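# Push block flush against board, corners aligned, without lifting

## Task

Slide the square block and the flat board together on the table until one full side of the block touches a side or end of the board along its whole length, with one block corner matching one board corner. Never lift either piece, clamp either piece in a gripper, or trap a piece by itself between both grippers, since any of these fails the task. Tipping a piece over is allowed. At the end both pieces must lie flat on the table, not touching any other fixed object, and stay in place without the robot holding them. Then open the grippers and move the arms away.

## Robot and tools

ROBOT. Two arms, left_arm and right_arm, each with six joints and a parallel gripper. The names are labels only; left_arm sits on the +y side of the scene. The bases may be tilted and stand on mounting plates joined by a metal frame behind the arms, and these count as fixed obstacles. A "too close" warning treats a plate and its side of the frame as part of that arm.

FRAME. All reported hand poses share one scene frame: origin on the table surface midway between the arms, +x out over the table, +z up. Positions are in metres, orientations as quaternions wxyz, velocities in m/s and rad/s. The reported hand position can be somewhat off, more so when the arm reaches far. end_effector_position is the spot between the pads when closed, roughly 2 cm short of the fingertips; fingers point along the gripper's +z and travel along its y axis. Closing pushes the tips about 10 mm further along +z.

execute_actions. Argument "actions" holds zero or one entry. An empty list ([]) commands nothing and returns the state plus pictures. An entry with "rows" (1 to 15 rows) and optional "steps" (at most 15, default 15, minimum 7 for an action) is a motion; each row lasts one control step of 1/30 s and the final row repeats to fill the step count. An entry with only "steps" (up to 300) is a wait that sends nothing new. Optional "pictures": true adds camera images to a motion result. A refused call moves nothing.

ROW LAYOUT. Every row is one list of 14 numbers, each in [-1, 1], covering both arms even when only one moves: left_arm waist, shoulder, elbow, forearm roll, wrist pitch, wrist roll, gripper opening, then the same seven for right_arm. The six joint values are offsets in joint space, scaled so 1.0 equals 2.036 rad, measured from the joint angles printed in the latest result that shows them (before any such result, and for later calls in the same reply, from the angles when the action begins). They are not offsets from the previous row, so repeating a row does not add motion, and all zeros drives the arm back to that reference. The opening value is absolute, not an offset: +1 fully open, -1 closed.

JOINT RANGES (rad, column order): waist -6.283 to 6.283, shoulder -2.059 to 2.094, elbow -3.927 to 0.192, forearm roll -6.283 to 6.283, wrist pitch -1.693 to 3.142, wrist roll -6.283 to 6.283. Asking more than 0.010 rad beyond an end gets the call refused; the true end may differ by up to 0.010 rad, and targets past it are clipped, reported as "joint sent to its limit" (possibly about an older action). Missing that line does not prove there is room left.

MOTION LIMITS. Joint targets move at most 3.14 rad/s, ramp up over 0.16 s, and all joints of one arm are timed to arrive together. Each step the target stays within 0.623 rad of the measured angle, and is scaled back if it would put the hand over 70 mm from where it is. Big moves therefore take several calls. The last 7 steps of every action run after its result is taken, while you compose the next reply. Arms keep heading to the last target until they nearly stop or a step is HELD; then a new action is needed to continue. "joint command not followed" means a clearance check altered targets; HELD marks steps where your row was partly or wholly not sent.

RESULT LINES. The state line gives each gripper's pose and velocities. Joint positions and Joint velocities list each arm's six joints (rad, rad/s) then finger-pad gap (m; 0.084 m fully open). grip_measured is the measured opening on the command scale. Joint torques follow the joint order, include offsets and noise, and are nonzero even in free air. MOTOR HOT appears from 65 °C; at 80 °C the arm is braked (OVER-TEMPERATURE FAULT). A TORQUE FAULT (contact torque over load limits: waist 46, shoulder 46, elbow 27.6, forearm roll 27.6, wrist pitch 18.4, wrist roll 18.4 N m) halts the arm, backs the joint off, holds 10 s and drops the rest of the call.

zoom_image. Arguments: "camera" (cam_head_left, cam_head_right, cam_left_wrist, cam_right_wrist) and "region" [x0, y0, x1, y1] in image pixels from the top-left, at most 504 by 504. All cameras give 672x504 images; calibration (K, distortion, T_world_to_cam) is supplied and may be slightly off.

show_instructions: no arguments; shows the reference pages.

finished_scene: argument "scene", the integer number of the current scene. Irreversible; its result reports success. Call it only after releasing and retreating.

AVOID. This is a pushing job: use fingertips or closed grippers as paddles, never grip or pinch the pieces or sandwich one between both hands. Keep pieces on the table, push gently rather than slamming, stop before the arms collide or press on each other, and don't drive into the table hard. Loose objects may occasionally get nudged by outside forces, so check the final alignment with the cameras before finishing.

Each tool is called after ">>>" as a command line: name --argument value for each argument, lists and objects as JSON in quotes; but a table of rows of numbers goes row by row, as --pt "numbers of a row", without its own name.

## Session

>>> show_instructions

>>> execute_actions --actions '[]'

Reference images for this scene: manual page 1, manual page 2, manual page 3, manual page 4, manual page 5, manual page 6.

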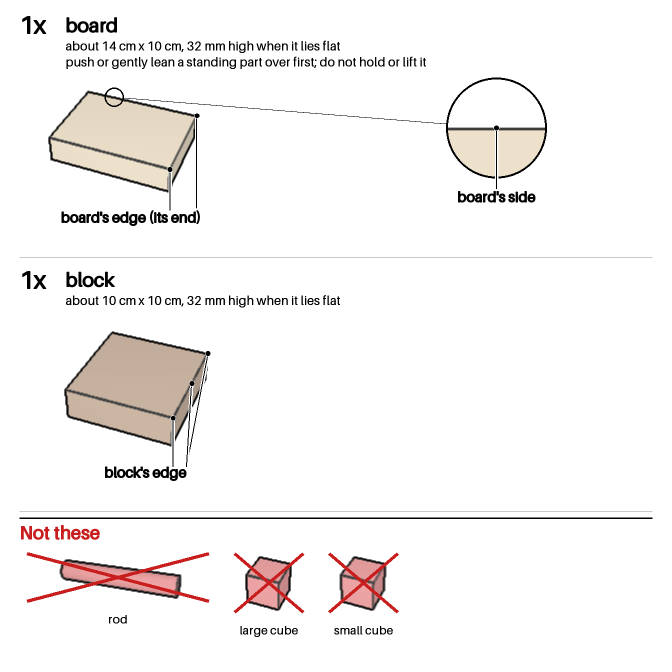

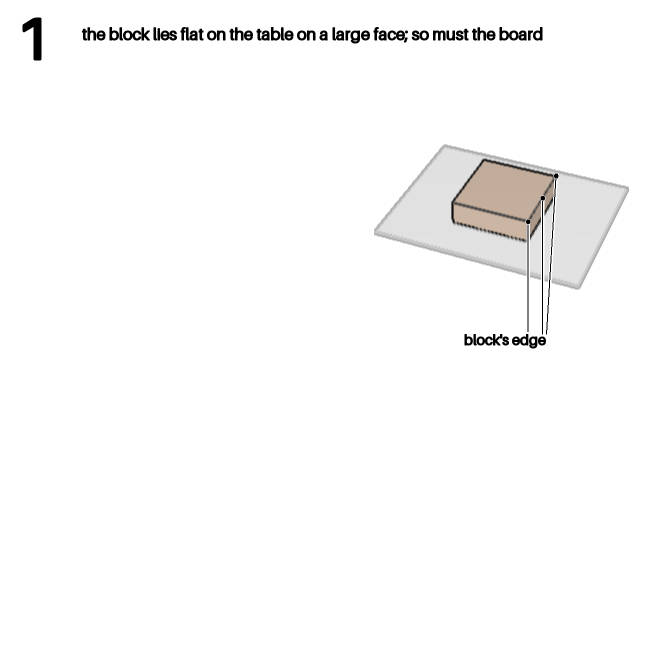

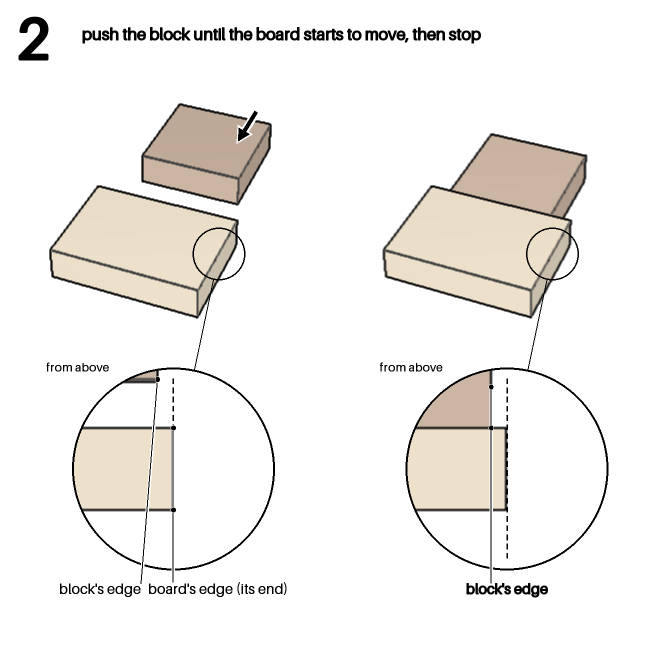

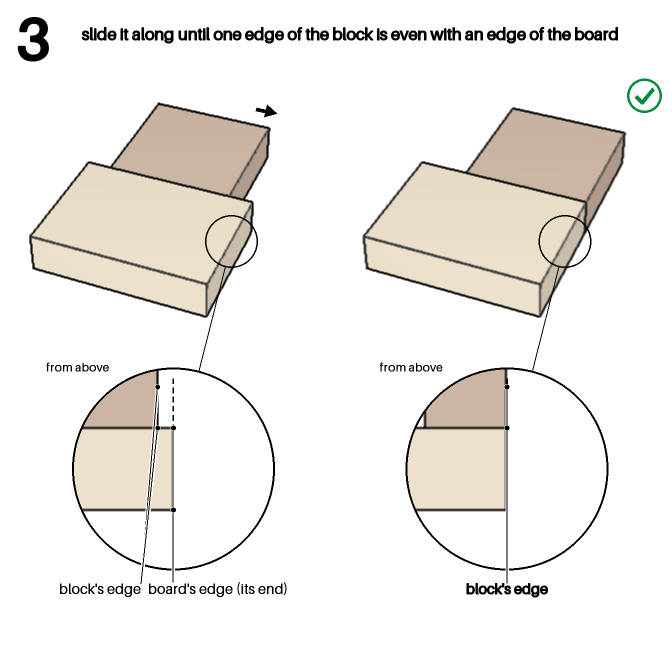

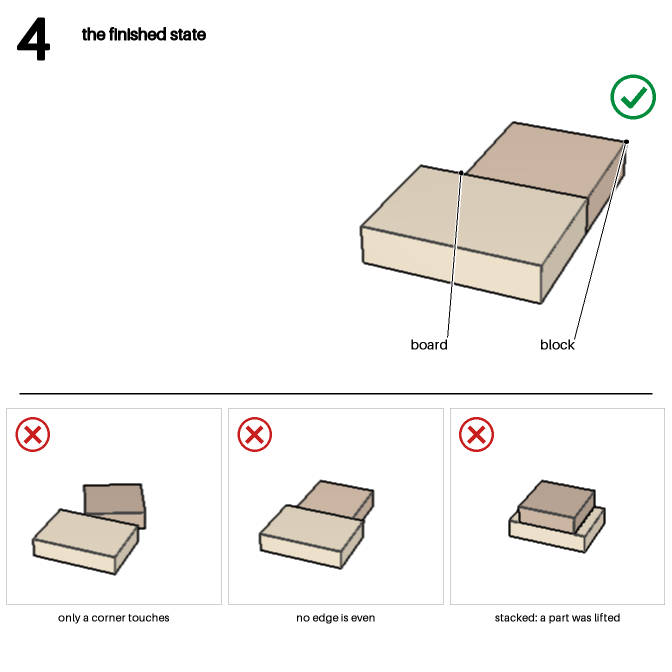

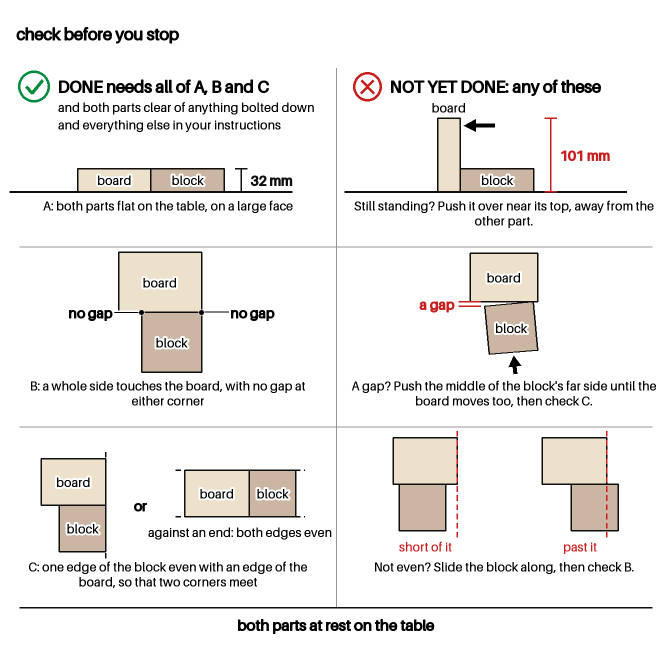

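Scene clock: 0.00 s of 4267.00 s.
left_arm: end_effector_position=(+0.3273, +0.6559, +0.3786) grip_measured=+1.00 end_effector_quat_wxyz=(-0.039, +0.905, +0.406, +0.118) end_effector_velocity=(+0.000, -0.000, +0.000) end_effector_angular_velocity=(+0.000, -0.002, -0.000) | right_arm: end_effector_position=(+0.7121, -0.1605, +0.3717) grip_measured=+1.00 end_effector_quat_wxyz=(-0.521, +0.395, -0.641, -0.403) end_effector_velocity=(+0.000, -0.001, +0.001) end_effector_angular_velocity=(-0.000, -0.001, -0.001)
Joint positions: left_arm=[-1.131 -0.934 -0.8    1.187  2.324 -1.349  0.084] | right_arm=[ 0.316  0.673 -1.728  0.67   0.611  1.463  0.084]
Joint velocities: left_arm=[-0.001  0.     0.     0.001 -0.    -0.    -0.   ] | right_arm=[ 0.    -0.001  0.    -0.    -0.    -0.     0.   ]
Joint torques (N m, as the arm reports them, + toward a larger angle): no reading
Motor temperatures (°C, as the motors report them): left_arm=[32 34 36 32 33 34] | right_arm=[34 34 39 35 30 33]
camera_calibration (this result's frames):
cam_left_wrist: T_world_to_cam=[[0.74124, -0.670411, 0.0333476, 0.21483], [-0.641767, -0.722379, -0.257495, 0.848143], [0.196717, 0.169464, -0.965704, 0.322179], [0, 0, 0, 1]] pos_world=[0.321692, 0.702107, 0.522359]
cam_right_wrist: T_world_to_cam=[[-0.914964, 0.384906, 0.121199, 0.705076], [0.161719, 0.0745779, 0.984015, -0.403956], [0.369714, 0.919938, -0.130483, 0.0625042], [0, 0, 0, 1]] pos_world=[0.687338, -0.298762, 0.3202]

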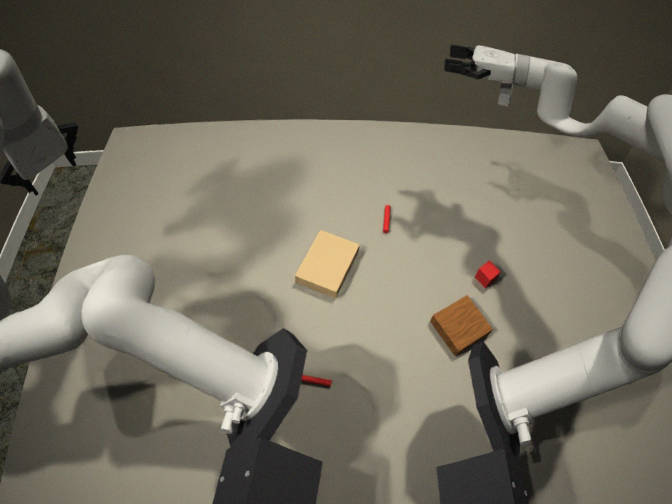

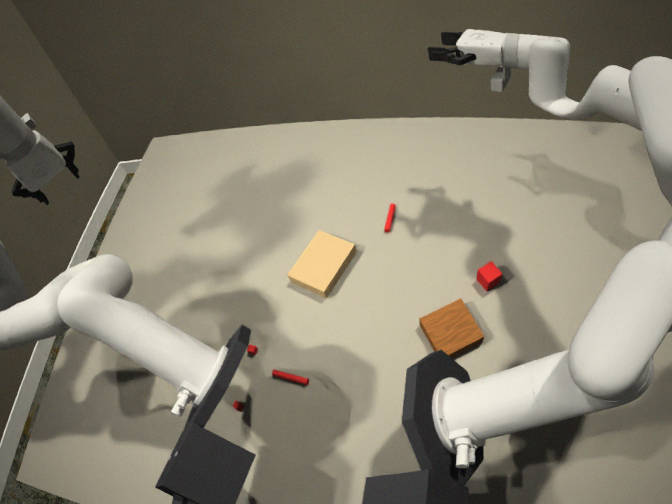

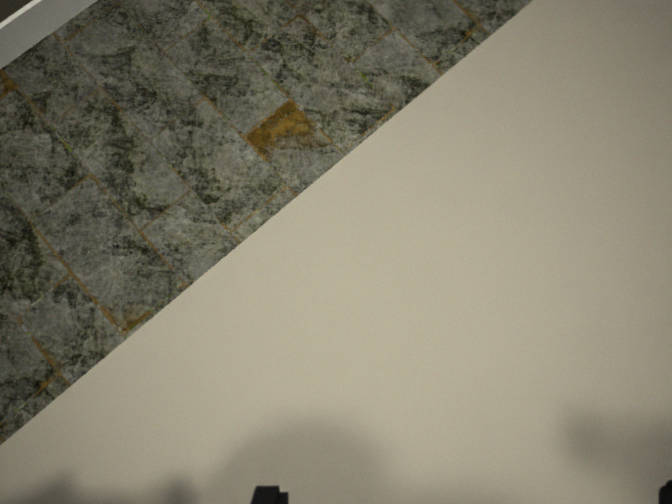

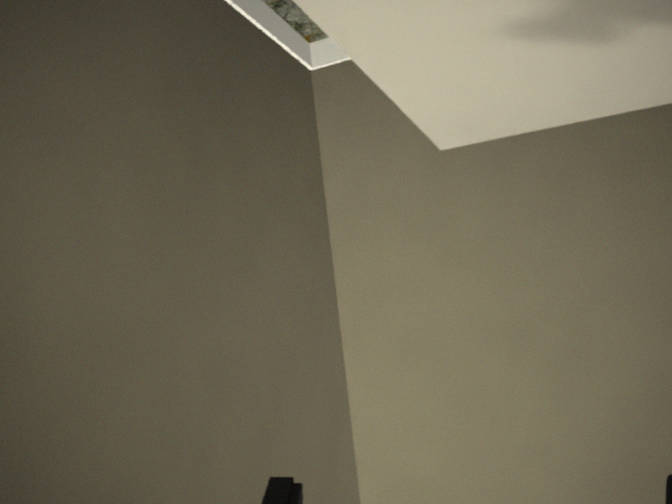

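>>> execute_actions --actions '[]'

Scene clock: 1.43 s of 4267.00 s.
left_arm: end_effector_position=(+0.3273, +0.6559, +0.3786) grip_measured=+1.00 end_effector_quat_wxyz=(-0.039, +0.905, +0.406, +0.118) end_effector_velocity=(+0.000, +0.000, +0.000) end_effector_angular_velocity=(+0.000, -0.000, -0.000) | right_arm: end_effector_position=(+0.7121, -0.1605, +0.3717) grip_measured=+1.00 end_effector_quat_wxyz=(-0.521, +0.395, -0.641, -0.403) end_effector_velocity=(+0.000, +0.000, -0.001) end_effector_angular_velocity=(-0.000, +0.002, -0.000)
Joint positions: left_arm=[-1.131 -0.934 -0.8    1.187  2.324 -1.349  0.084] | right_arm=[ 0.316  0.673 -1.728  0.67   0.611  1.463  0.084]
Joint velocities: left_arm=[ 0.     0.    -0.     0.    -0.001  0.001  0.   ] | right_arm=[-0.001  0.002 -0.     0.    -0.001  0.     0.   ]
Joint torques (N m, as the arm reports them, + toward a larger angle): left_arm=[-3.26 13.53 -3.68  0.42 -2.81 -0.84] | right_arm=[ 36.92 -18.61  -6.77  -0.27   0.1    0.06]
Motor temperatures (°C, as the motors report them): left_arm=[32 34 36 32 34 34] | right_arm=[34 34 39 35 30 33]
Kept back: nothing.
Steps of this call (steps 1 to 43: nothing new was sent). Readings (joint positions):
1: left_arm=[-1.131 -0.934 -0.800 1.187 2.324 -1.349] | right_arm=[0.316 0.673 -1.728 0.670 0.611 1.463]
2: left_arm=[-1.131 -0.934 -0.800 1.187 2.324 -1.349] | right_arm=[0.316 0.673 -1.728 0.670 0.611 1.463]
4: left_arm=[-1.131 -0.934 -0.800 1.187 2.324 -1.349] | right_arm=[0.316 0.673 -1.728 0.670 0.611 1.463]
8: left_arm=[-1.131 -0.934 -0.800 1.187 2.324 -1.349] | right_arm=[0.316 0.673 -1.728 0.670 0.611 1.463]
43: the state above
camera_calibration (this result's frames):
cam_left_wrist: T_world_to_cam=[[0.741238, -0.670413, 0.0333488, 0.214831], [-0.641769, -0.722377, -0.257494, 0.848142], [0.196718, 0.169462, -0.965704, 0.322181], [0, 0, 0, 1]] pos_world=[0.321692, 0.702107, 0.522359]
cam_right_wrist: T_world_to_cam=[[-0.914963, 0.384907, 0.121196, 0.705078], [0.161716, 0.074578, 0.984015, -0.403956], [0.369716, 0.919937, -0.130482, 0.0625035], [0, 0, 0, 1]] pos_world=[0.687338, -0.298763, 0.320202]

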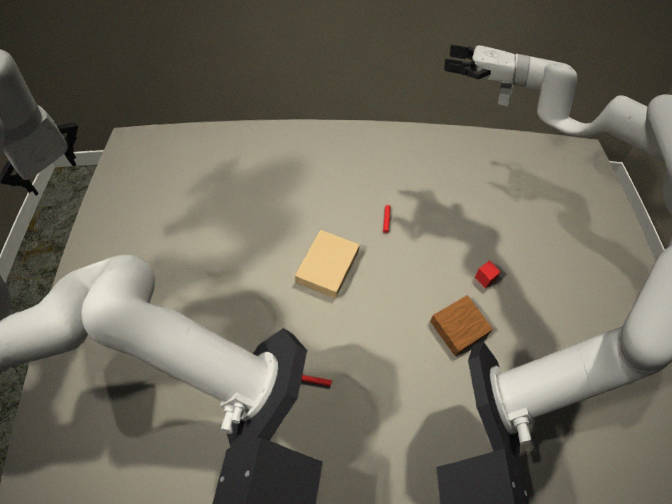

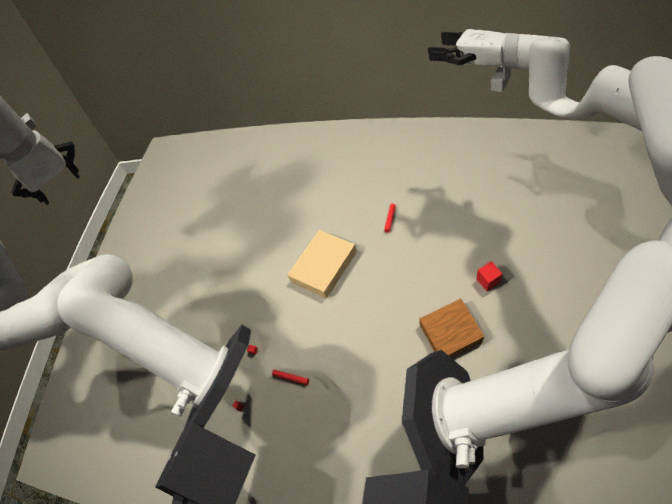

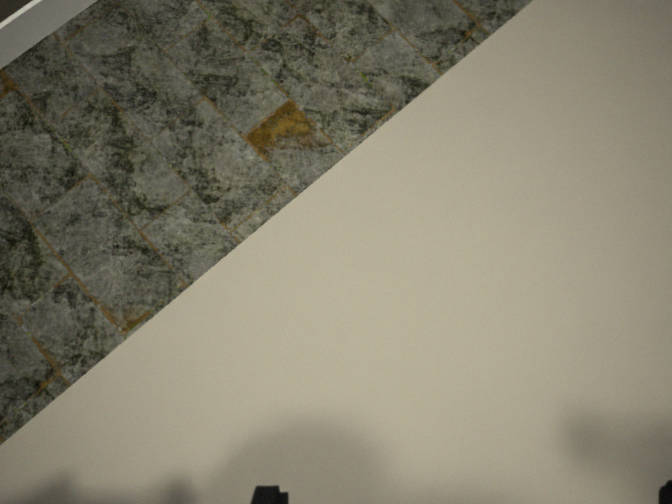

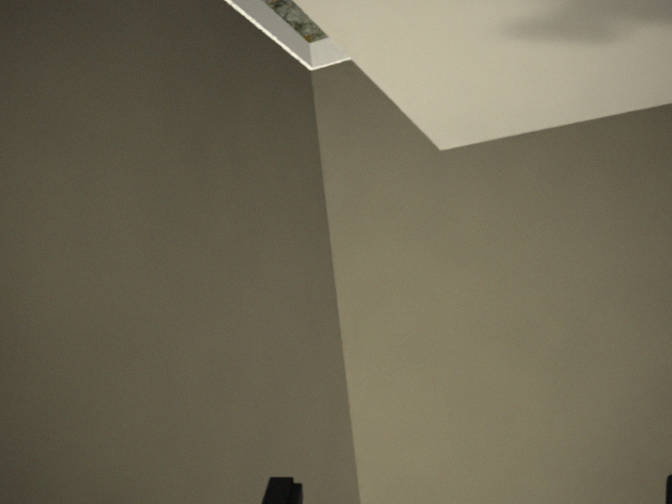

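>>> zoom_image --camera "cam_head_left" --region '[280, 215, 380, 315]'

>>> zoom_image --camera "cam_head_left" --region '[415, 255, 515, 355]'

Region (280, 215, 380, 315) of cam_head_left's 672x504 image, scaled by 5.040, with more detail than that image has.

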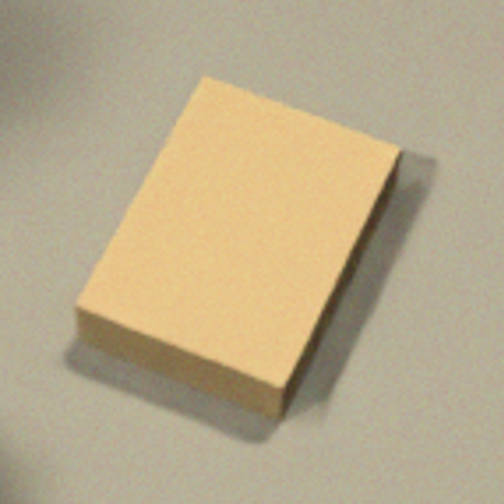

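Region (415, 255, 515, 355) of cam_head_left's 672x504 image, scaled by 5.040, with more detail than that image has.

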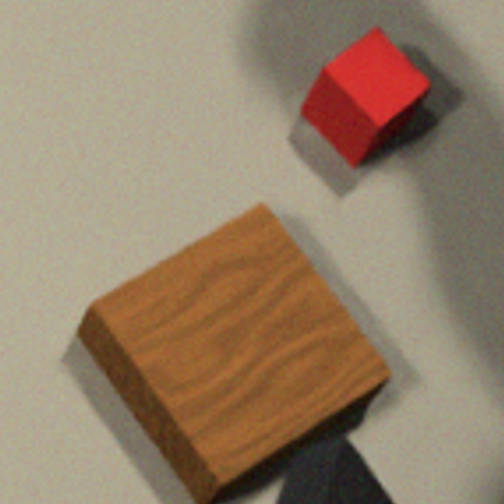

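>>> execute_actions --actions '[{"rows": [[0.3468,0.6906,0,0.0005,-0.6233,0.9121,1,0.0237,-0.2688,0.6272,-0.9399,0.2080,0.3151,1]], "steps": 15}]'

>>> execute_actions --actions '[{"steps": 50}]' --pictures true

Scene clock: 14.60 s of 4267.00 s.
left_arm: end_effector_position=(+0.3745, +0.6186, +0.3789) grip_measured=+1.00 end_effector_quat_wxyz=(-0.100, +0.946, +0.284, +0.120) end_effector_velocity=(+0.268, -0.242, -0.076) end_effector_angular_velocity=(+0.690, +0.481, -1.447) | right_arm: end_effector_position=(+0.6405, -0.1611, +0.3721) grip_measured=+1.00 end_effector_quat_wxyz=(-0.441, +0.449, -0.645, -0.433) end_effector_velocity=(-0.403, -0.005, -0.067) end_effector_angular_velocity=(-0.631, +0.424, +0.826)
Joint positions: left_arm=[-0.939 -0.742 -0.799  1.188  2.131 -1.156  0.084] | right_arm=[ 0.331  0.513 -1.538  0.478  0.733  1.646  0.084]
Joint velocities: left_arm=[ 1.018  1.083  0.014 -0.001 -1.061  1.061 -0.   ] | right_arm=[ 0.074 -0.808  1.032 -1.07   0.577  0.889  0.   ]
Joint torques (N m, as the arm reports them, + toward a larger angle): left_arm=[-7.    7.1  -6.58  0.88 -2.13 -0.99] | right_arm=[31.32 -7.21 -4.25  0.55 -0.03 -0.28]
Motor temperatures (°C, as the motors report them): left_arm=[32 35 36 32 34 34] | right_arm=[35 34 40 35 30 33]
Steps of this call (steps 1 to 90: nothing new was sent; then 9.90 s passed at rest; steps 91 to 98: the first 8 steps of this action). Readings (joint positions):
91: left_arm=[-1.131 -0.934 -0.800 1.187 2.324 -1.349] | right_arm=[0.316 0.673 -1.728 0.670 0.611 1.463]
92: left_arm=[-1.127 -0.932 -0.800 1.187 2.320 -1.345] | right_arm=[0.317 0.670 -1.724 0.666 0.614 1.467]
94: left_arm=[-1.089 -0.897 -0.803 1.188 2.281 -1.305] | right_arm=[0.318 0.639 -1.684 0.627 0.641 1.507]
98: the state above

Scene clock: 16.27 s of 4267.00 s.
left_arm: end_effector_position=(+0.3924, +0.1911, +0.1012) grip_measured=+1.00 end_effector_quat_wxyz=(+0.002, -0.545, +0.838, -0.000) end_effector_velocity=(-0.010, -0.009, -0.008) end_effector_angular_velocity=(-0.013, +0.020, -0.094) | right_arm: end_effector_position=(+0.2818, -0.2407, +0.0998) grip_measured=+1.00 end_effector_quat_wxyz=(-0.001, +0.924, -0.383, -0.001) end_effector_velocity=(+0.001, -0.001, -0.001) end_effector_angular_velocity=(-0.007, -0.016, +0.013)
Joint positions: left_arm=[-0.426  0.467 -0.801  1.188  1.058  0.499  0.084] | right_arm=[ 0.365  0.126 -0.452 -1.241  1.034  2.104  0.084]
Joint velocities: left_arm=[ 0.01   0.029  0.     0.    -0.025  0.076 -0.   ] | right_arm=[ 0.001 -0.003  0.007 -0.021  0.002  0.002 -0.   ]
Joint torques (N m, as the arm reports them, + toward a larger angle): left_arm=[-17.55  -7.22  -6.    -0.65  -2.62  -0.96] | right_arm=[17.1  -8.09 -4.55 -0.09 -2.6  -0.02]
Motor temperatures (°C, as the motors report them): left_arm=[32 35 36 32 34 34] | right_arm=[35 34 40 35 30 33]
Kept back: nothing.
Steps of this call (steps 1 to 7: the last 7 steps of your previous action; steps 8 to 50: the robot went on to your last target). Readings (joint positions):
1: left_arm=[-0.907 -0.707 -0.799 1.188 2.096 -1.121] | right_arm=[0.333 0.488 -1.504 0.443 0.752 1.675]
2: left_arm=[-0.878 -0.673 -0.800 1.188 2.063 -1.088] | right_arm=[0.335 0.466 -1.469 0.409 0.768 1.700]
4: left_arm=[-0.828 -0.607 -0.800 1.188 1.997 -1.022] | right_arm=[0.338 0.429 -1.402 0.343 0.798 1.745]
8: left_arm=[-0.748 -0.482 -0.799 1.188 1.873 -0.898] | right_arm=[0.343 0.370 -1.279 0.220 0.845 1.815]
50: the state above
camera_calibration (this result's frames):
cam_left_wrist: T_world_to_cam=[[-0.913217, 0.407436, 0.00561131, 0.310261], [0.407365, 0.913204, -0.010601, -0.266529], [-0.0094435, -0.00739519, -0.999928, 0.238456], [0, 0, 0, 1]] pos_world=[0.394162, 0.118748, 0.233872]
cam_right_wrist: T_world_to_cam=[[-0.721817, -0.691729, -0.0221415, 0.0758654], [-0.692003, 0.721851, 0.00789245, 0.433015], [0.0105234, 0.0210189, -0.999724, 0.2315], [0, 0, 0, 1]] pos_world=[0.351973, -0.26496, 0.229698]

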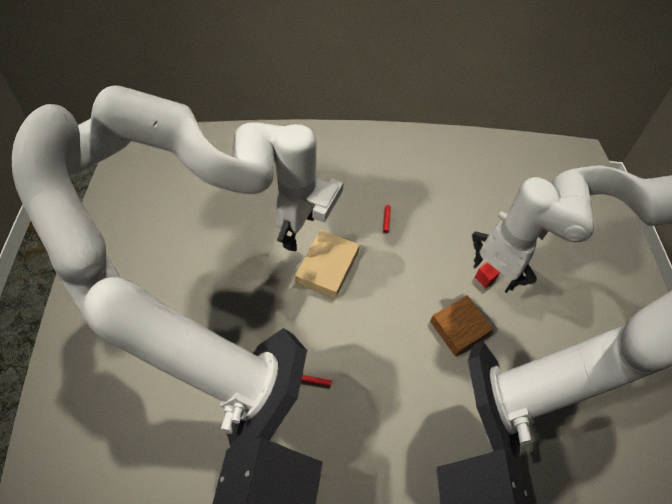

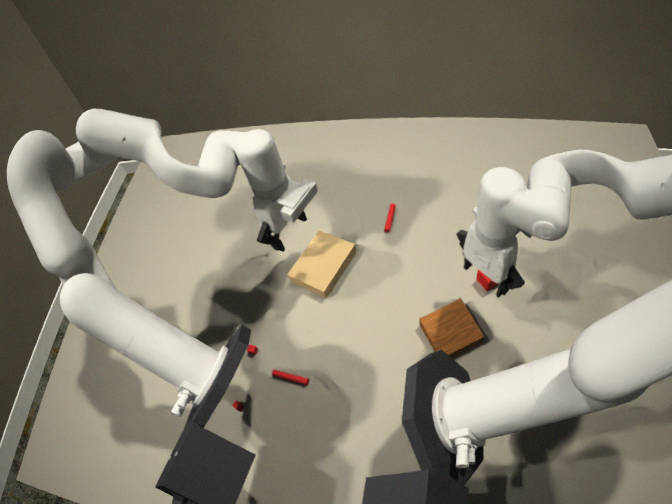

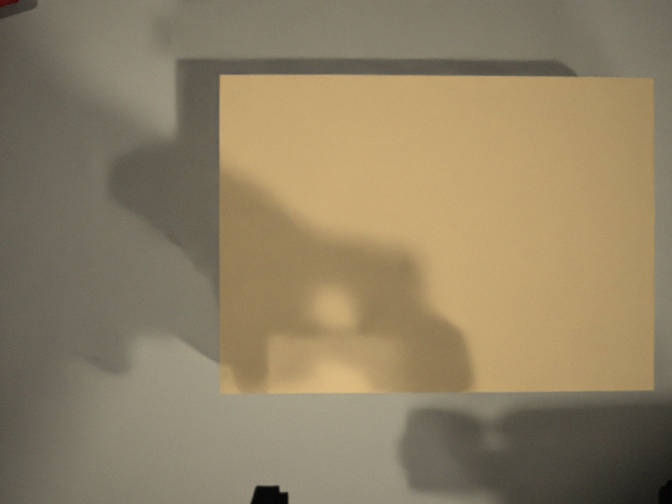

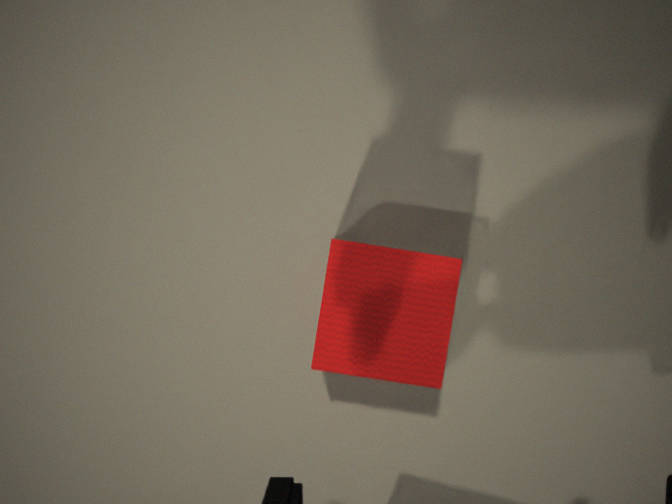

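>>> execute_actions --actions '[{"rows": [[0.0042,0.0029,-0.0009,0.0049,-0.0017,-0.0019,1,-0.0057,0.0044,-0.0013,-0.0073,-0.002,0.0033,1],[0.0126,0.0087,-0.0026,0.0148,-0.0052,-0.0056,1,-0.017,0.0131,-0.0038,-0.022,-0.0059,0.0099,1],[0.0228,0.0157,-0.0047,0.0266,-0.0093,-0.01,1,-0.0306,0.0236,-0.0068,-0.0395,-0.0107,0.0178,1],[0.0337,0.0233,-0.007,0.0395,-0.0138,-0.0148,1,-0.0453,0.0349,-0.0101,-0.0586,-0.0158,0.0263,1],[0.0447,0.0309,-0.0093,0.0523,-0.0183,-0.0196,1,-0.06,0.0463,-0.0134,-0.0776,-0.0209,0.0349,1],[0.0556,0.0385,-0.0116,0.0651,-0.0228,-0.0244,1,-0.0747,0.0576,-0.0166,-0.0966,-0.0261,0.0434,1],[0.0658,0.0455,-0.0137,0.077,-0.027,-0.0289,1,-0.0883,0.0681,-0.0197,-0.1142,-0.0308,0.0513,1],[0.0742,0.0513,-0.0154,0.0869,-0.0304,-0.0326,1,-0.0996,0.0768,-0.0222,-0.1288,-0.0348,0.0579,1],[0.0801,0.0554,-0.0166,0.0938,-0.0329,-0.0352,1,-0.1075,0.0829,-0.0239,-0.1391,-0.0375,0.0625,1],[0.0843,0.0583,-0.0175,0.0987,-0.0346,-0.037,1,-0.1132,0.0873,-0.0252,-0.1464,-0.0395,0.0658,1]], "steps": 15}]'

>>> execute_actions --actions '[{"steps": 11}]'

>>> execute_actions --actions '[{"rows": [[-0.0015,0.0027,-0.0013,-0.0006,0,-0.0017,1,0,0,0,0,0,0,1],[-0.0039,0.0067,-0.0032,-0.0014,-0.0001,-0.0042,1,0,0,0,0,0,0,1],[-0.0069,0.012,-0.0057,-0.0026,-0.0001,-0.0076,1,0,0,0,0,0,0,1],[-0.0108,0.0187,-0.0089,-0.004,-0.0002,-0.0119,1,0,0,0,0,0,0,1],[-0.0154,0.0267,-0.0127,-0.0057,-0.0003,-0.017,1,0,0,0,0,0,0,1],[-0.0216,0.0374,-0.0177,-0.008,-0.0004,-0.0237,1,0,0,0,0,0,0,1],[-0.0278,0.0481,-0.0228,-0.0103,-0.0006,-0.0305,1,0,0,0,0,0,0,1],[-0.034,0.0588,-0.0279,-0.0126,-0.0007,-0.0373,1,0,0,0,0,0,0,1],[-0.0401,0.0695,-0.0329,-0.0149,-0.0008,-0.0441,1,0,0,0,0,0,0,1],[-0.0463,0.0802,-0.038,-0.0172,-0.001,-0.0509,1,0,0,0,0,0,0,1],[-0.0525,0.0909,-0.043,-0.0195,-0.0011,-0.0577,1,0,0,0,0,0,0,1],[-0.0587,0.1016,-0.0481,-0.0218,-0.0012,-0.0644,1,0,0,0,0,0,0,1],[-0.0648,0.1123,-0.0532,-0.0241,-0.0013,-0.0712,1,0,0,0,0,0,0,1],[-0.071,0.123,-0.0582,-0.0264,-0.0015,-0.078,1,0,0,0,0,0,0,1],[-0.0772,0.1337,-0.0633,-0.0287,-0.0016,-0.0848,1,0,0,0,0,0,0,1]], "steps": 15}]'

>>> execute_actions --actions '[{"rows": [[-0.0275,0.0489,-0.0272,-0.0126,-0.0005,-0.0262,1,0,0,0,0,0,0,1],[-0.0333,0.0601,-0.0365,-0.017,-0.0006,-0.0286,1,0,0,0,0,0,0,1],[-0.0388,0.0708,-0.0454,-0.0212,-0.0007,-0.0309,1,0,0,0,0,0,0,1],[-0.0442,0.0812,-0.0539,-0.0253,-0.0007,-0.0332,1,0,0,0,0,0,0,1],[-0.0493,0.0912,-0.0622,-0.0292,-0.0008,-0.0353,1,0,0,0,0,0,0,1],[-0.0542,0.1006,-0.07,-0.033,-0.0009,-0.0374,1,0,0,0,0,0,0,1],[-0.0589,0.1097,-0.0775,-0.0366,-0.001,-0.0393,1,0,0,0,0,0,0,1],[-0.0634,0.1184,-0.0847,-0.04,-0.001,-0.0412,1,0,0,0,0,0,0,1],[-0.0676,0.1266,-0.0915,-0.0432,-0.0011,-0.043,1,0,0,0,0,0,0,1],[-0.0716,0.1343,-0.0979,-0.0463,-0.0011,-0.0446,1,0,0,0,0,0,0,1],[-0.0754,0.1417,-0.104,-0.0492,-0.0012,-0.0462,1,0,0,0,0,0,0,1],[-0.0789,0.1486,-0.1097,-0.0519,-0.0013,-0.0477,1,0,0,0,0,0,0,1],[-0.0823,0.1551,-0.115,-0.0545,-0.0013,-0.0491,1,0,0,0,0,0,0,1],[-0.0854,0.1612,-0.1201,-0.0569,-0.0014,-0.0504,1,0,0,0,0,0,0,1],[-0.0884,0.167,-0.1249,-0.0592,-0.0014,-0.0517,1,0,0,0,0,0,0,1]], "steps": 15}]'

>>> execute_actions --actions '[{"rows": [[-0.0138,0.0278,-0.025,-0.0116,0.0003,0.0106,1,0,0,0,0,0,0,1],[-0.0161,0.0336,-0.0317,-0.0145,0.0008,0.026,1,0,0,0,0,0,0,1],[-0.0185,0.0393,-0.0385,-0.0174,0.0014,0.0414,1,0,0,0,0,0,0,1],[-0.0209,0.0451,-0.0452,-0.0203,0.0019,0.0568,1,0,0,0,0,0,0,1],[-0.0232,0.0509,-0.052,-0.0233,0.0024,0.0722,1,0,0,0,0,0,0,1],[-0.0256,0.0567,-0.0587,-0.0262,0.0029,0.0876,1,0,0,0,0,0,0,1],[-0.028,0.0624,-0.0655,-0.0291,0.0034,0.103,1,0,0,0,0,0,0,1],[-0.0303,0.0682,-0.0722,-0.032,0.004,0.1184,1,0,0,0,0,0,0,1],[-0.0324,0.0733,-0.0781,-0.0345,0.0044,0.1319,1,0,0,0,0,0,0,1],[-0.0345,0.0783,-0.084,-0.0371,0.0049,0.1454,1,0,0,0,0,0,0,1],[-0.0363,0.0826,-0.0891,-0.0393,0.0053,0.1569,1,0,0,0,0,0,0,1],[-0.0377,0.0863,-0.0933,-0.0411,0.0056,0.1665,1,0,0,0,0,0,0,1],[-0.0392,0.0899,-0.0975,-0.0429,0.0059,0.1762,1,0,0,0,0,0,0,1],[-0.0404,0.0928,-0.1009,-0.0444,0.0062,0.1839,1,0,0,0,0,0,0,1],[-0.041,0.0942,-0.1026,-0.0451,0.0063,0.1877,1,0,0,0,0,0,0,1]], "steps": 15}]'

>>> execute_actions --actions '[{"steps": 18}]' --pictures true

Scene clock: 25.17 s of 4267.00 s.
left_arm: end_effector_position=(+0.3956, +0.1923, +0.0708) grip_measured=+1.00 end_effector_quat_wxyz=(+0.003, -0.546, +0.838, +0.000) end_effector_velocity=(+0.000, +0.013, -0.240) end_effector_angular_velocity=(+0.023, +0.027, +0.004) | right_arm: end_effector_position=(+0.2851, -0.2425, +0.0696) grip_measured=+1.00 end_effector_quat_wxyz=(+0.002, +0.923, -0.384, +0.003) end_effector_velocity=(-0.002, -0.006, -0.242) end_effector_angular_velocity=(-0.033, +0.012, +0.008)
Joint positions: left_arm=[-0.353  0.518 -0.817  1.274  1.028  0.468  0.084] | right_arm=[ 0.272  0.197 -0.473 -1.362  1.002  2.158  0.084]
Joint velocities: left_arm=[ 0.566  0.391 -0.106  0.645 -0.218 -0.249 -0.   ] | right_arm=[-0.731  0.567 -0.158 -0.927 -0.245  0.414 -0.   ]
Joint torques (N m, as the arm reports them, + toward a larger angle): left_arm=[-16.75  -6.35  -4.96  -0.32  -2.62  -1.02] | right_arm=[15.94 -7.61 -2.9  -0.49 -2.43  0.07]
Motor temperatures (°C, as the motors report them): left_arm=[32 35 36 32 34 34] | right_arm=[35 34 40 35 30 33]
Steps of this call (steps 1 to 30: the robot went on to your last target; steps 31 to 90: nothing new was sent; then 5.63 s passed at rest; steps 91 to 98: the first 8 steps of this action). Readings (joint positions):
91: left_arm=[-0.425 0.472 -0.800 1.188 1.056 0.507] | right_arm=[0.365 0.126 -0.451 -1.243 1.035 2.105]
92: left_arm=[-0.424 0.472 -0.800 1.190 1.055 0.505] | right_arm=[0.363 0.127 -0.452 -1.246 1.034 2.106]
94: left_arm=[-0.413 0.477 -0.804 1.205 1.051 0.497] | right_arm=[0.348 0.138 -0.456 -1.264 1.028 2.115]
98: the state above

Scene clock: 25.53 s of 4267.00 s.
left_arm: end_effector_position=(+0.3941, +0.1937, +0.0310) grip_measured=+1.00 end_effector_quat_wxyz=(+0.001, -0.546, +0.838, +0.000) end_effector_velocity=(+0.002, -0.001, -0.009) end_effector_angular_velocity=(-0.006, -0.007, +0.001) | right_arm: end_effector_position=(+0.2810, -0.2411, +0.0259) grip_measured=+1.00 end_effector_quat_wxyz=(-0.000, +0.924, -0.383, +0.000) end_effector_velocity=(+0.002, +0.001, -0.011) end_effector_angular_velocity=(+0.007, -0.009, -0.003)
Joint positions: left_arm=[-0.258  0.583 -0.836  1.386  0.989  0.425  0.084] | right_arm=[ 0.139  0.3   -0.502 -1.533  0.956  2.236  0.084]
Joint velocities: left_arm=[ 0.023  0.015 -0.008  0.035 -0.013 -0.013 -0.   ] | right_arm=[-0.036  0.024 -0.012 -0.054 -0.016  0.025  0.   ]
Joint torques (N m, as the arm reports them, + toward a larger angle): left_arm=[-18.37  -7.6   -3.93  -0.76  -2.57  -1.02] | right_arm=[ 19.95 -10.26  -1.6    0.03  -2.54   0.04]
Motor temperatures (°C, as the motors report them): left_arm=[32 35 36 32 34 34] | right_arm=[35 34 40 35 30 33]
Kept back: nothing.
Steps of this call (steps 1 to 7: the last 7 steps of your previous action; steps 8 to 11: the robot went on to your last target). Readings (joint positions):
1: left_arm=[-0.334 0.531 -0.820 1.296 1.020 0.460] | right_arm=[0.247 0.216 -0.479 -1.393 0.994 2.173]
2: left_arm=[-0.315 0.544 -0.824 1.317 1.013 0.452] | right_arm=[0.222 0.236 -0.484 -1.425 0.985 2.187]
4: left_arm=[-0.284 0.565 -0.829 1.352 1.001 0.438] | right_arm=[0.179 0.269 -0.493 -1.479 0.971 2.211]
8: left_arm=[-0.262 0.581 -0.834 1.380 0.991 0.428] | right_arm=[0.145 0.295 -0.500 -1.524 0.958 2.231]
11: the state above

Scene clock: 25.80 s of 4267.00 s.
left_arm: end_effector_position=(+0.3889, +0.1764, +0.0318) grip_measured=+1.00 end_effector_quat_wxyz=(+0.000, -0.546, +0.838, -0.001) end_effector_velocity=(-0.060, -0.162, +0.004) end_effector_angular_velocity=(-0.014, +0.003, -0.007) | right_arm: end_effector_position=(+0.2812, -0.2411, +0.0260) grip_measured=+1.00 end_effector_quat_wxyz=(-0.000, +0.924, -0.383, +0.000) end_effector_velocity=(-0.001, -0.001, -0.000) end_effector_angular_velocity=(-0.002, +0.002, -0.001)
Joint positions: left_arm=[-0.286  0.631 -0.86   1.375  0.989  0.394  0.084] | right_arm=[ 0.139  0.3   -0.503 -1.533  0.955  2.236  0.084]
Joint velocities: left_arm=[-0.26   0.453 -0.215 -0.096 -0.002 -0.284 -0.   ] | right_arm=[-0.    -0.     0.001  0.001  0.002  0.    -0.   ]
Joint torques (N m, as the arm reports them, + toward a larger angle): left_arm=[-20.43  -4.74  -3.74  -0.72  -3.53  -0.73] | right_arm=[ 19.38 -10.    -1.71  -0.15  -2.56   0.08]
Motor temperatures (°C, as the motors report them): left_arm=[32 35 36 32 34 34] | right_arm=[35 34 40 35 30 33]
Steps of this call (steps 1 to 8: the first 8 steps of this action). Readings (joint positions):
1: left_arm=[-0.257 0.584 -0.836 1.387 0.989 0.425] | right_arm=[0.138 0.301 -0.503 -1.534 0.955 2.236]
2: left_arm=[-0.257 0.585 -0.837 1.386 0.989 0.424] | right_arm=[0.138 0.301 -0.503 -1.535 0.955 2.236]
4: left_arm=[-0.262 0.591 -0.841 1.384 0.989 0.420] | right_arm=[0.139 0.300 -0.503 -1.534 0.955 2.236]
8: the state above

Scene clock: 26.30 s of 4267.00 s.
left_arm: end_effector_position=(+0.3459, +0.0749, +0.0324) grip_measured=+1.00 end_effector_quat_wxyz=(-0.000, -0.544, +0.839, -0.001) end_effector_velocity=(-0.057, -0.201, +0.005) end_effector_angular_velocity=(-0.008, -0.004, +0.006) | right_arm: end_effector_position=(+0.2811, -0.2411, +0.0259) grip_measured=+1.00 end_effector_quat_wxyz=(-0.000, +0.924, -0.383, +0.000) end_effector_velocity=(-0.000, +0.001, +0.000) end_effector_angular_velocity=(+0.001, -0.000, +0.003)
Joint positions: left_arm=[-0.452  0.929 -1.032  1.295  0.985  0.245  0.084] | right_arm=[ 0.139  0.3   -0.502 -1.533  0.956  2.236  0.084]
Joint velocities: left_arm=[-0.312  0.594 -0.482 -0.227 -0.007 -0.149 -0.   ] | right_arm=[ 0.002  0.001  0.001  0.    -0.001 -0.001  0.   ]
Joint torques (N m, as the arm reports them, + toward a larger angle): left_arm=[-19.79  -9.01  -4.6   -0.31  -3.05  -0.77] | right_arm=[ 19.44 -10.04  -1.71  -0.23  -2.54   0.09]
Motor temperatures (°C, as the motors report them): left_arm=[32 35 36 32 34 34] | right_arm=[35 34 40 35 30 33]
Steps of this call (steps 1 to 7: the last 7 steps of your previous action; steps 8 to 15: the first 8 steps of this action, its rows measured from where the robot was after step 7). Readings (joint positions):
7: left_arm=[-0.364 0.767 -0.923 1.346 0.987 0.309] | right_arm=[0.139 0.300 -0.502 -1.533 0.956 2.236]
8: left_arm=[-0.376 0.788 -0.933 1.342 0.986 0.296] | right_arm=[0.139 0.300 -0.502 -1.533 0.956 2.236]
9: left_arm=[-0.388 0.809 -0.944 1.337 0.986 0.284] | right_arm=[0.139 0.300 -0.502 -1.533 0.956 2.236]
11: left_arm=[-0.410 0.849 -0.968 1.325 0.986 0.268] | right_arm=[0.139 0.300 -0.502 -1.533 0.956 2.236]
15: the state above

Scene clock: 26.80 s of 4267.00 s.
left_arm: end_effector_position=(+0.3259, +0.0049, +0.0325) grip_measured=+1.00 end_effector_quat_wxyz=(+0.000, -0.495, +0.869, -0.001) end_effector_velocity=(-0.007, -0.114, +0.002) end_effector_angular_velocity=(-0.003, -0.004, -0.773) | right_arm: end_effector_position=(+0.2811, -0.2411, +0.0259) grip_measured=+1.00 end_effector_quat_wxyz=(-0.000, +0.924, -0.383, +0.000) end_effector_velocity=(-0.000, +0.000, +0.000) end_effector_angular_velocity=(+0.001, -0.000, +0.001)
Joint positions: left_arm=[-0.556  1.14  -1.221  1.208  0.988  0.331  0.084] | right_arm=[ 0.139  0.3   -0.502 -1.533  0.956  2.236  0.084]
Joint velocities: left_arm=[-0.143  0.338 -0.388 -0.167  0.026  0.822  0.   ] | right_arm=[ 0.    -0.001  0.001 -0.    -0.001  0.     0.   ]
Joint torques (N m, as the arm reports them, + toward a larger angle): left_arm=[-20.16 -11.    -5.94  -0.91  -3.27  -0.83] | right_arm=[19.38 -9.9  -1.6  -0.26 -2.55  0.02]
Motor temperatures (°C, as the motors report them): left_arm=[32 35 36 32 34 34] | right_arm=[35 34 40 35 30 33]
Steps of this call (steps 1 to 7: the last 7 steps of your previous action; steps 8 to 15: the first 8 steps of this action, its rows measured from where the robot was after step 7). Readings (joint positions):
7: left_arm=[-0.516 1.052 -1.131 1.248 0.984 0.216] | right_arm=[0.139 0.300 -0.502 -1.533 0.956 2.236]
8: left_arm=[-0.523 1.066 -1.143 1.242 0.984 0.213] | right_arm=[0.139 0.300 -0.502 -1.533 0.956 2.236]
9: left_arm=[-0.529 1.078 -1.154 1.237 0.984 0.214] | right_arm=[0.139 0.300 -0.502 -1.533 0.956 2.236]
11: left_arm=[-0.538 1.098 -1.172 1.228 0.985 0.237] | right_arm=[0.139 0.300 -0.502 -1.533 0.956 2.236]
15: the state above

Scene clock: 27.40 s of 4267.00 s.
left_arm: end_effector_position=(+0.3219, -0.0290, +0.0328) grip_measured=+1.00 end_effector_quat_wxyz=(-0.000, -0.384, +0.924, -0.001) end_effector_velocity=(-0.000, -0.002, -0.000) end_effector_angular_velocity=(-0.000, -0.000, -0.017) | right_arm: end_effector_position=(+0.2811, -0.2411, +0.0259) grip_measured=+1.00 end_effector_quat_wxyz=(-0.000, +0.924, -0.383, +0.000) end_effector_velocity=(-0.000, +0.000, -0.000) end_effector_angular_velocity=(+0.000, +0.001, +0.000)
Joint positions: left_arm=[-0.599  1.242 -1.339  1.156  0.997  0.596  0.084] | right_arm=[ 0.139  0.3   -0.502 -1.533  0.956  2.236  0.084]
Joint velocities: left_arm=[-0.003  0.008 -0.009 -0.003  0.001  0.018  0.   ] | right_arm=[ 0.     0.001  0.     0.001 -0.     0.     0.   ]
Joint torques (N m, as the arm reports them, + toward a larger angle): left_arm=[-20.5  -12.23  -6.29  -0.64  -3.01  -1.03] | right_arm=[19.39 -9.93 -1.68 -0.16 -2.49  0.06]
Motor temperatures (°C, as the motors report them): left_arm=[32 35 36 32 34 34] | right_arm=[35 34 40 35 30 33]
Kept back: nothing.
Steps of this call (steps 1 to 7: the last 7 steps of your previous action; steps 8 to 18: the robot went on to your last target). Readings (joint positions):
1: left_arm=[-0.561 1.151 -1.234 1.202 0.989 0.359] | right_arm=[0.139 0.300 -0.502 -1.533 0.956 2.236]
2: left_arm=[-0.566 1.163 -1.247 1.196 0.990 0.388] | right_arm=[0.139 0.300 -0.502 -1.533 0.956 2.236]
4: left_arm=[-0.575 1.185 -1.273 1.185 0.992 0.445] | right_arm=[0.139 0.300 -0.502 -1.533 0.956 2.236]
8: left_arm=[-0.591 1.223 -1.316 1.167 0.995 0.542] | right_arm=[0.139 0.300 -0.502 -1.533 0.956 2.236]
18: the state above
camera_calibration (this result's frames):
cam_left_wrist: T_world_to_cam=[[-0.706643, 0.707541, 0.00641756, 0.278112], [0.707423, 0.706652, -0.0140093, -0.140036], [-0.0144472, -0.00535965, -0.999881, 0.169396], [0, 0, 0, 1]] pos_world=[0.298037, -0.0969114, 0.165629]
cam_right_wrist: T_world_to_cam=[[-0.721098, -0.692486, -0.021935, 0.0731114], [-0.692728, 0.721178, 0.00542338, 0.433461], [0.0120634, 0.0191058, -0.999745, 0.156793], [0, 0, 0, 1]] pos_world=[0.351099, -0.264969, 0.156006]

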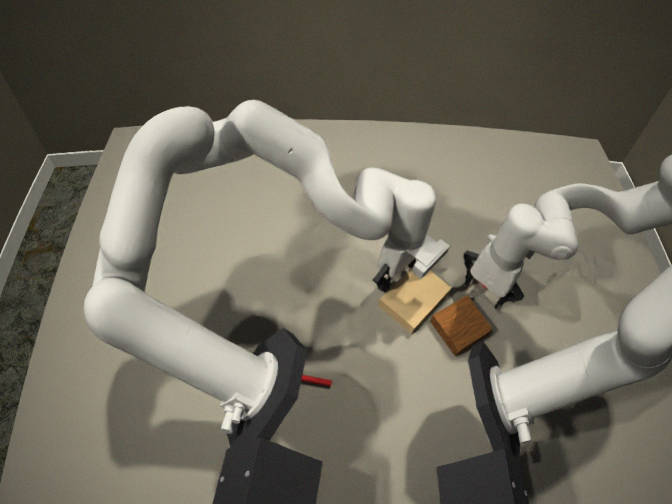

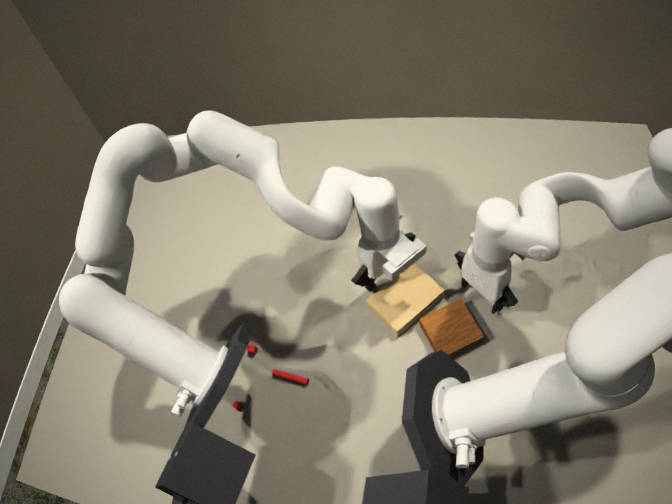

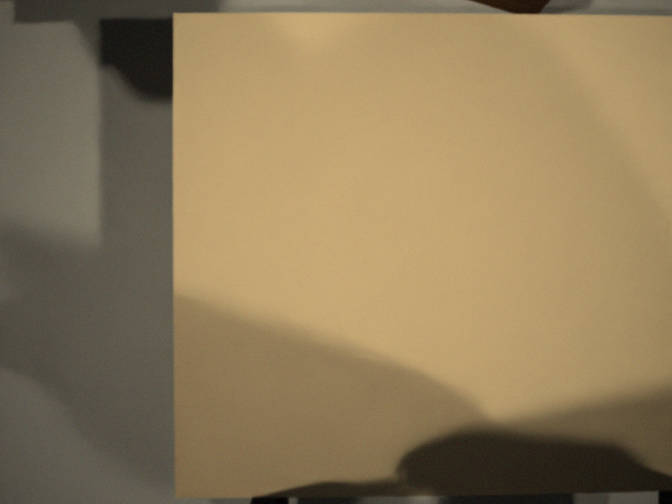

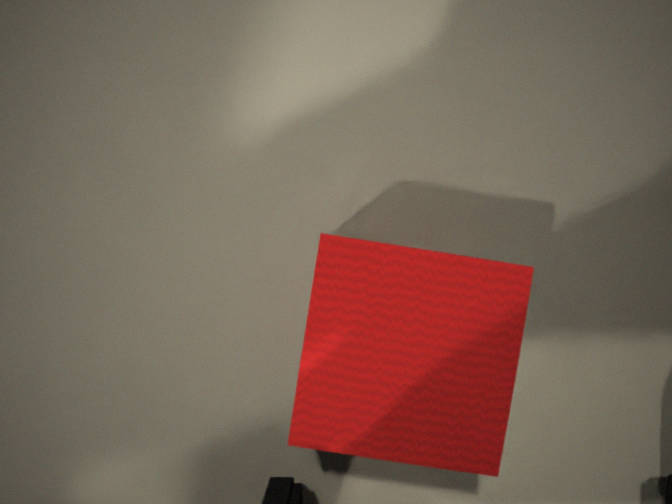

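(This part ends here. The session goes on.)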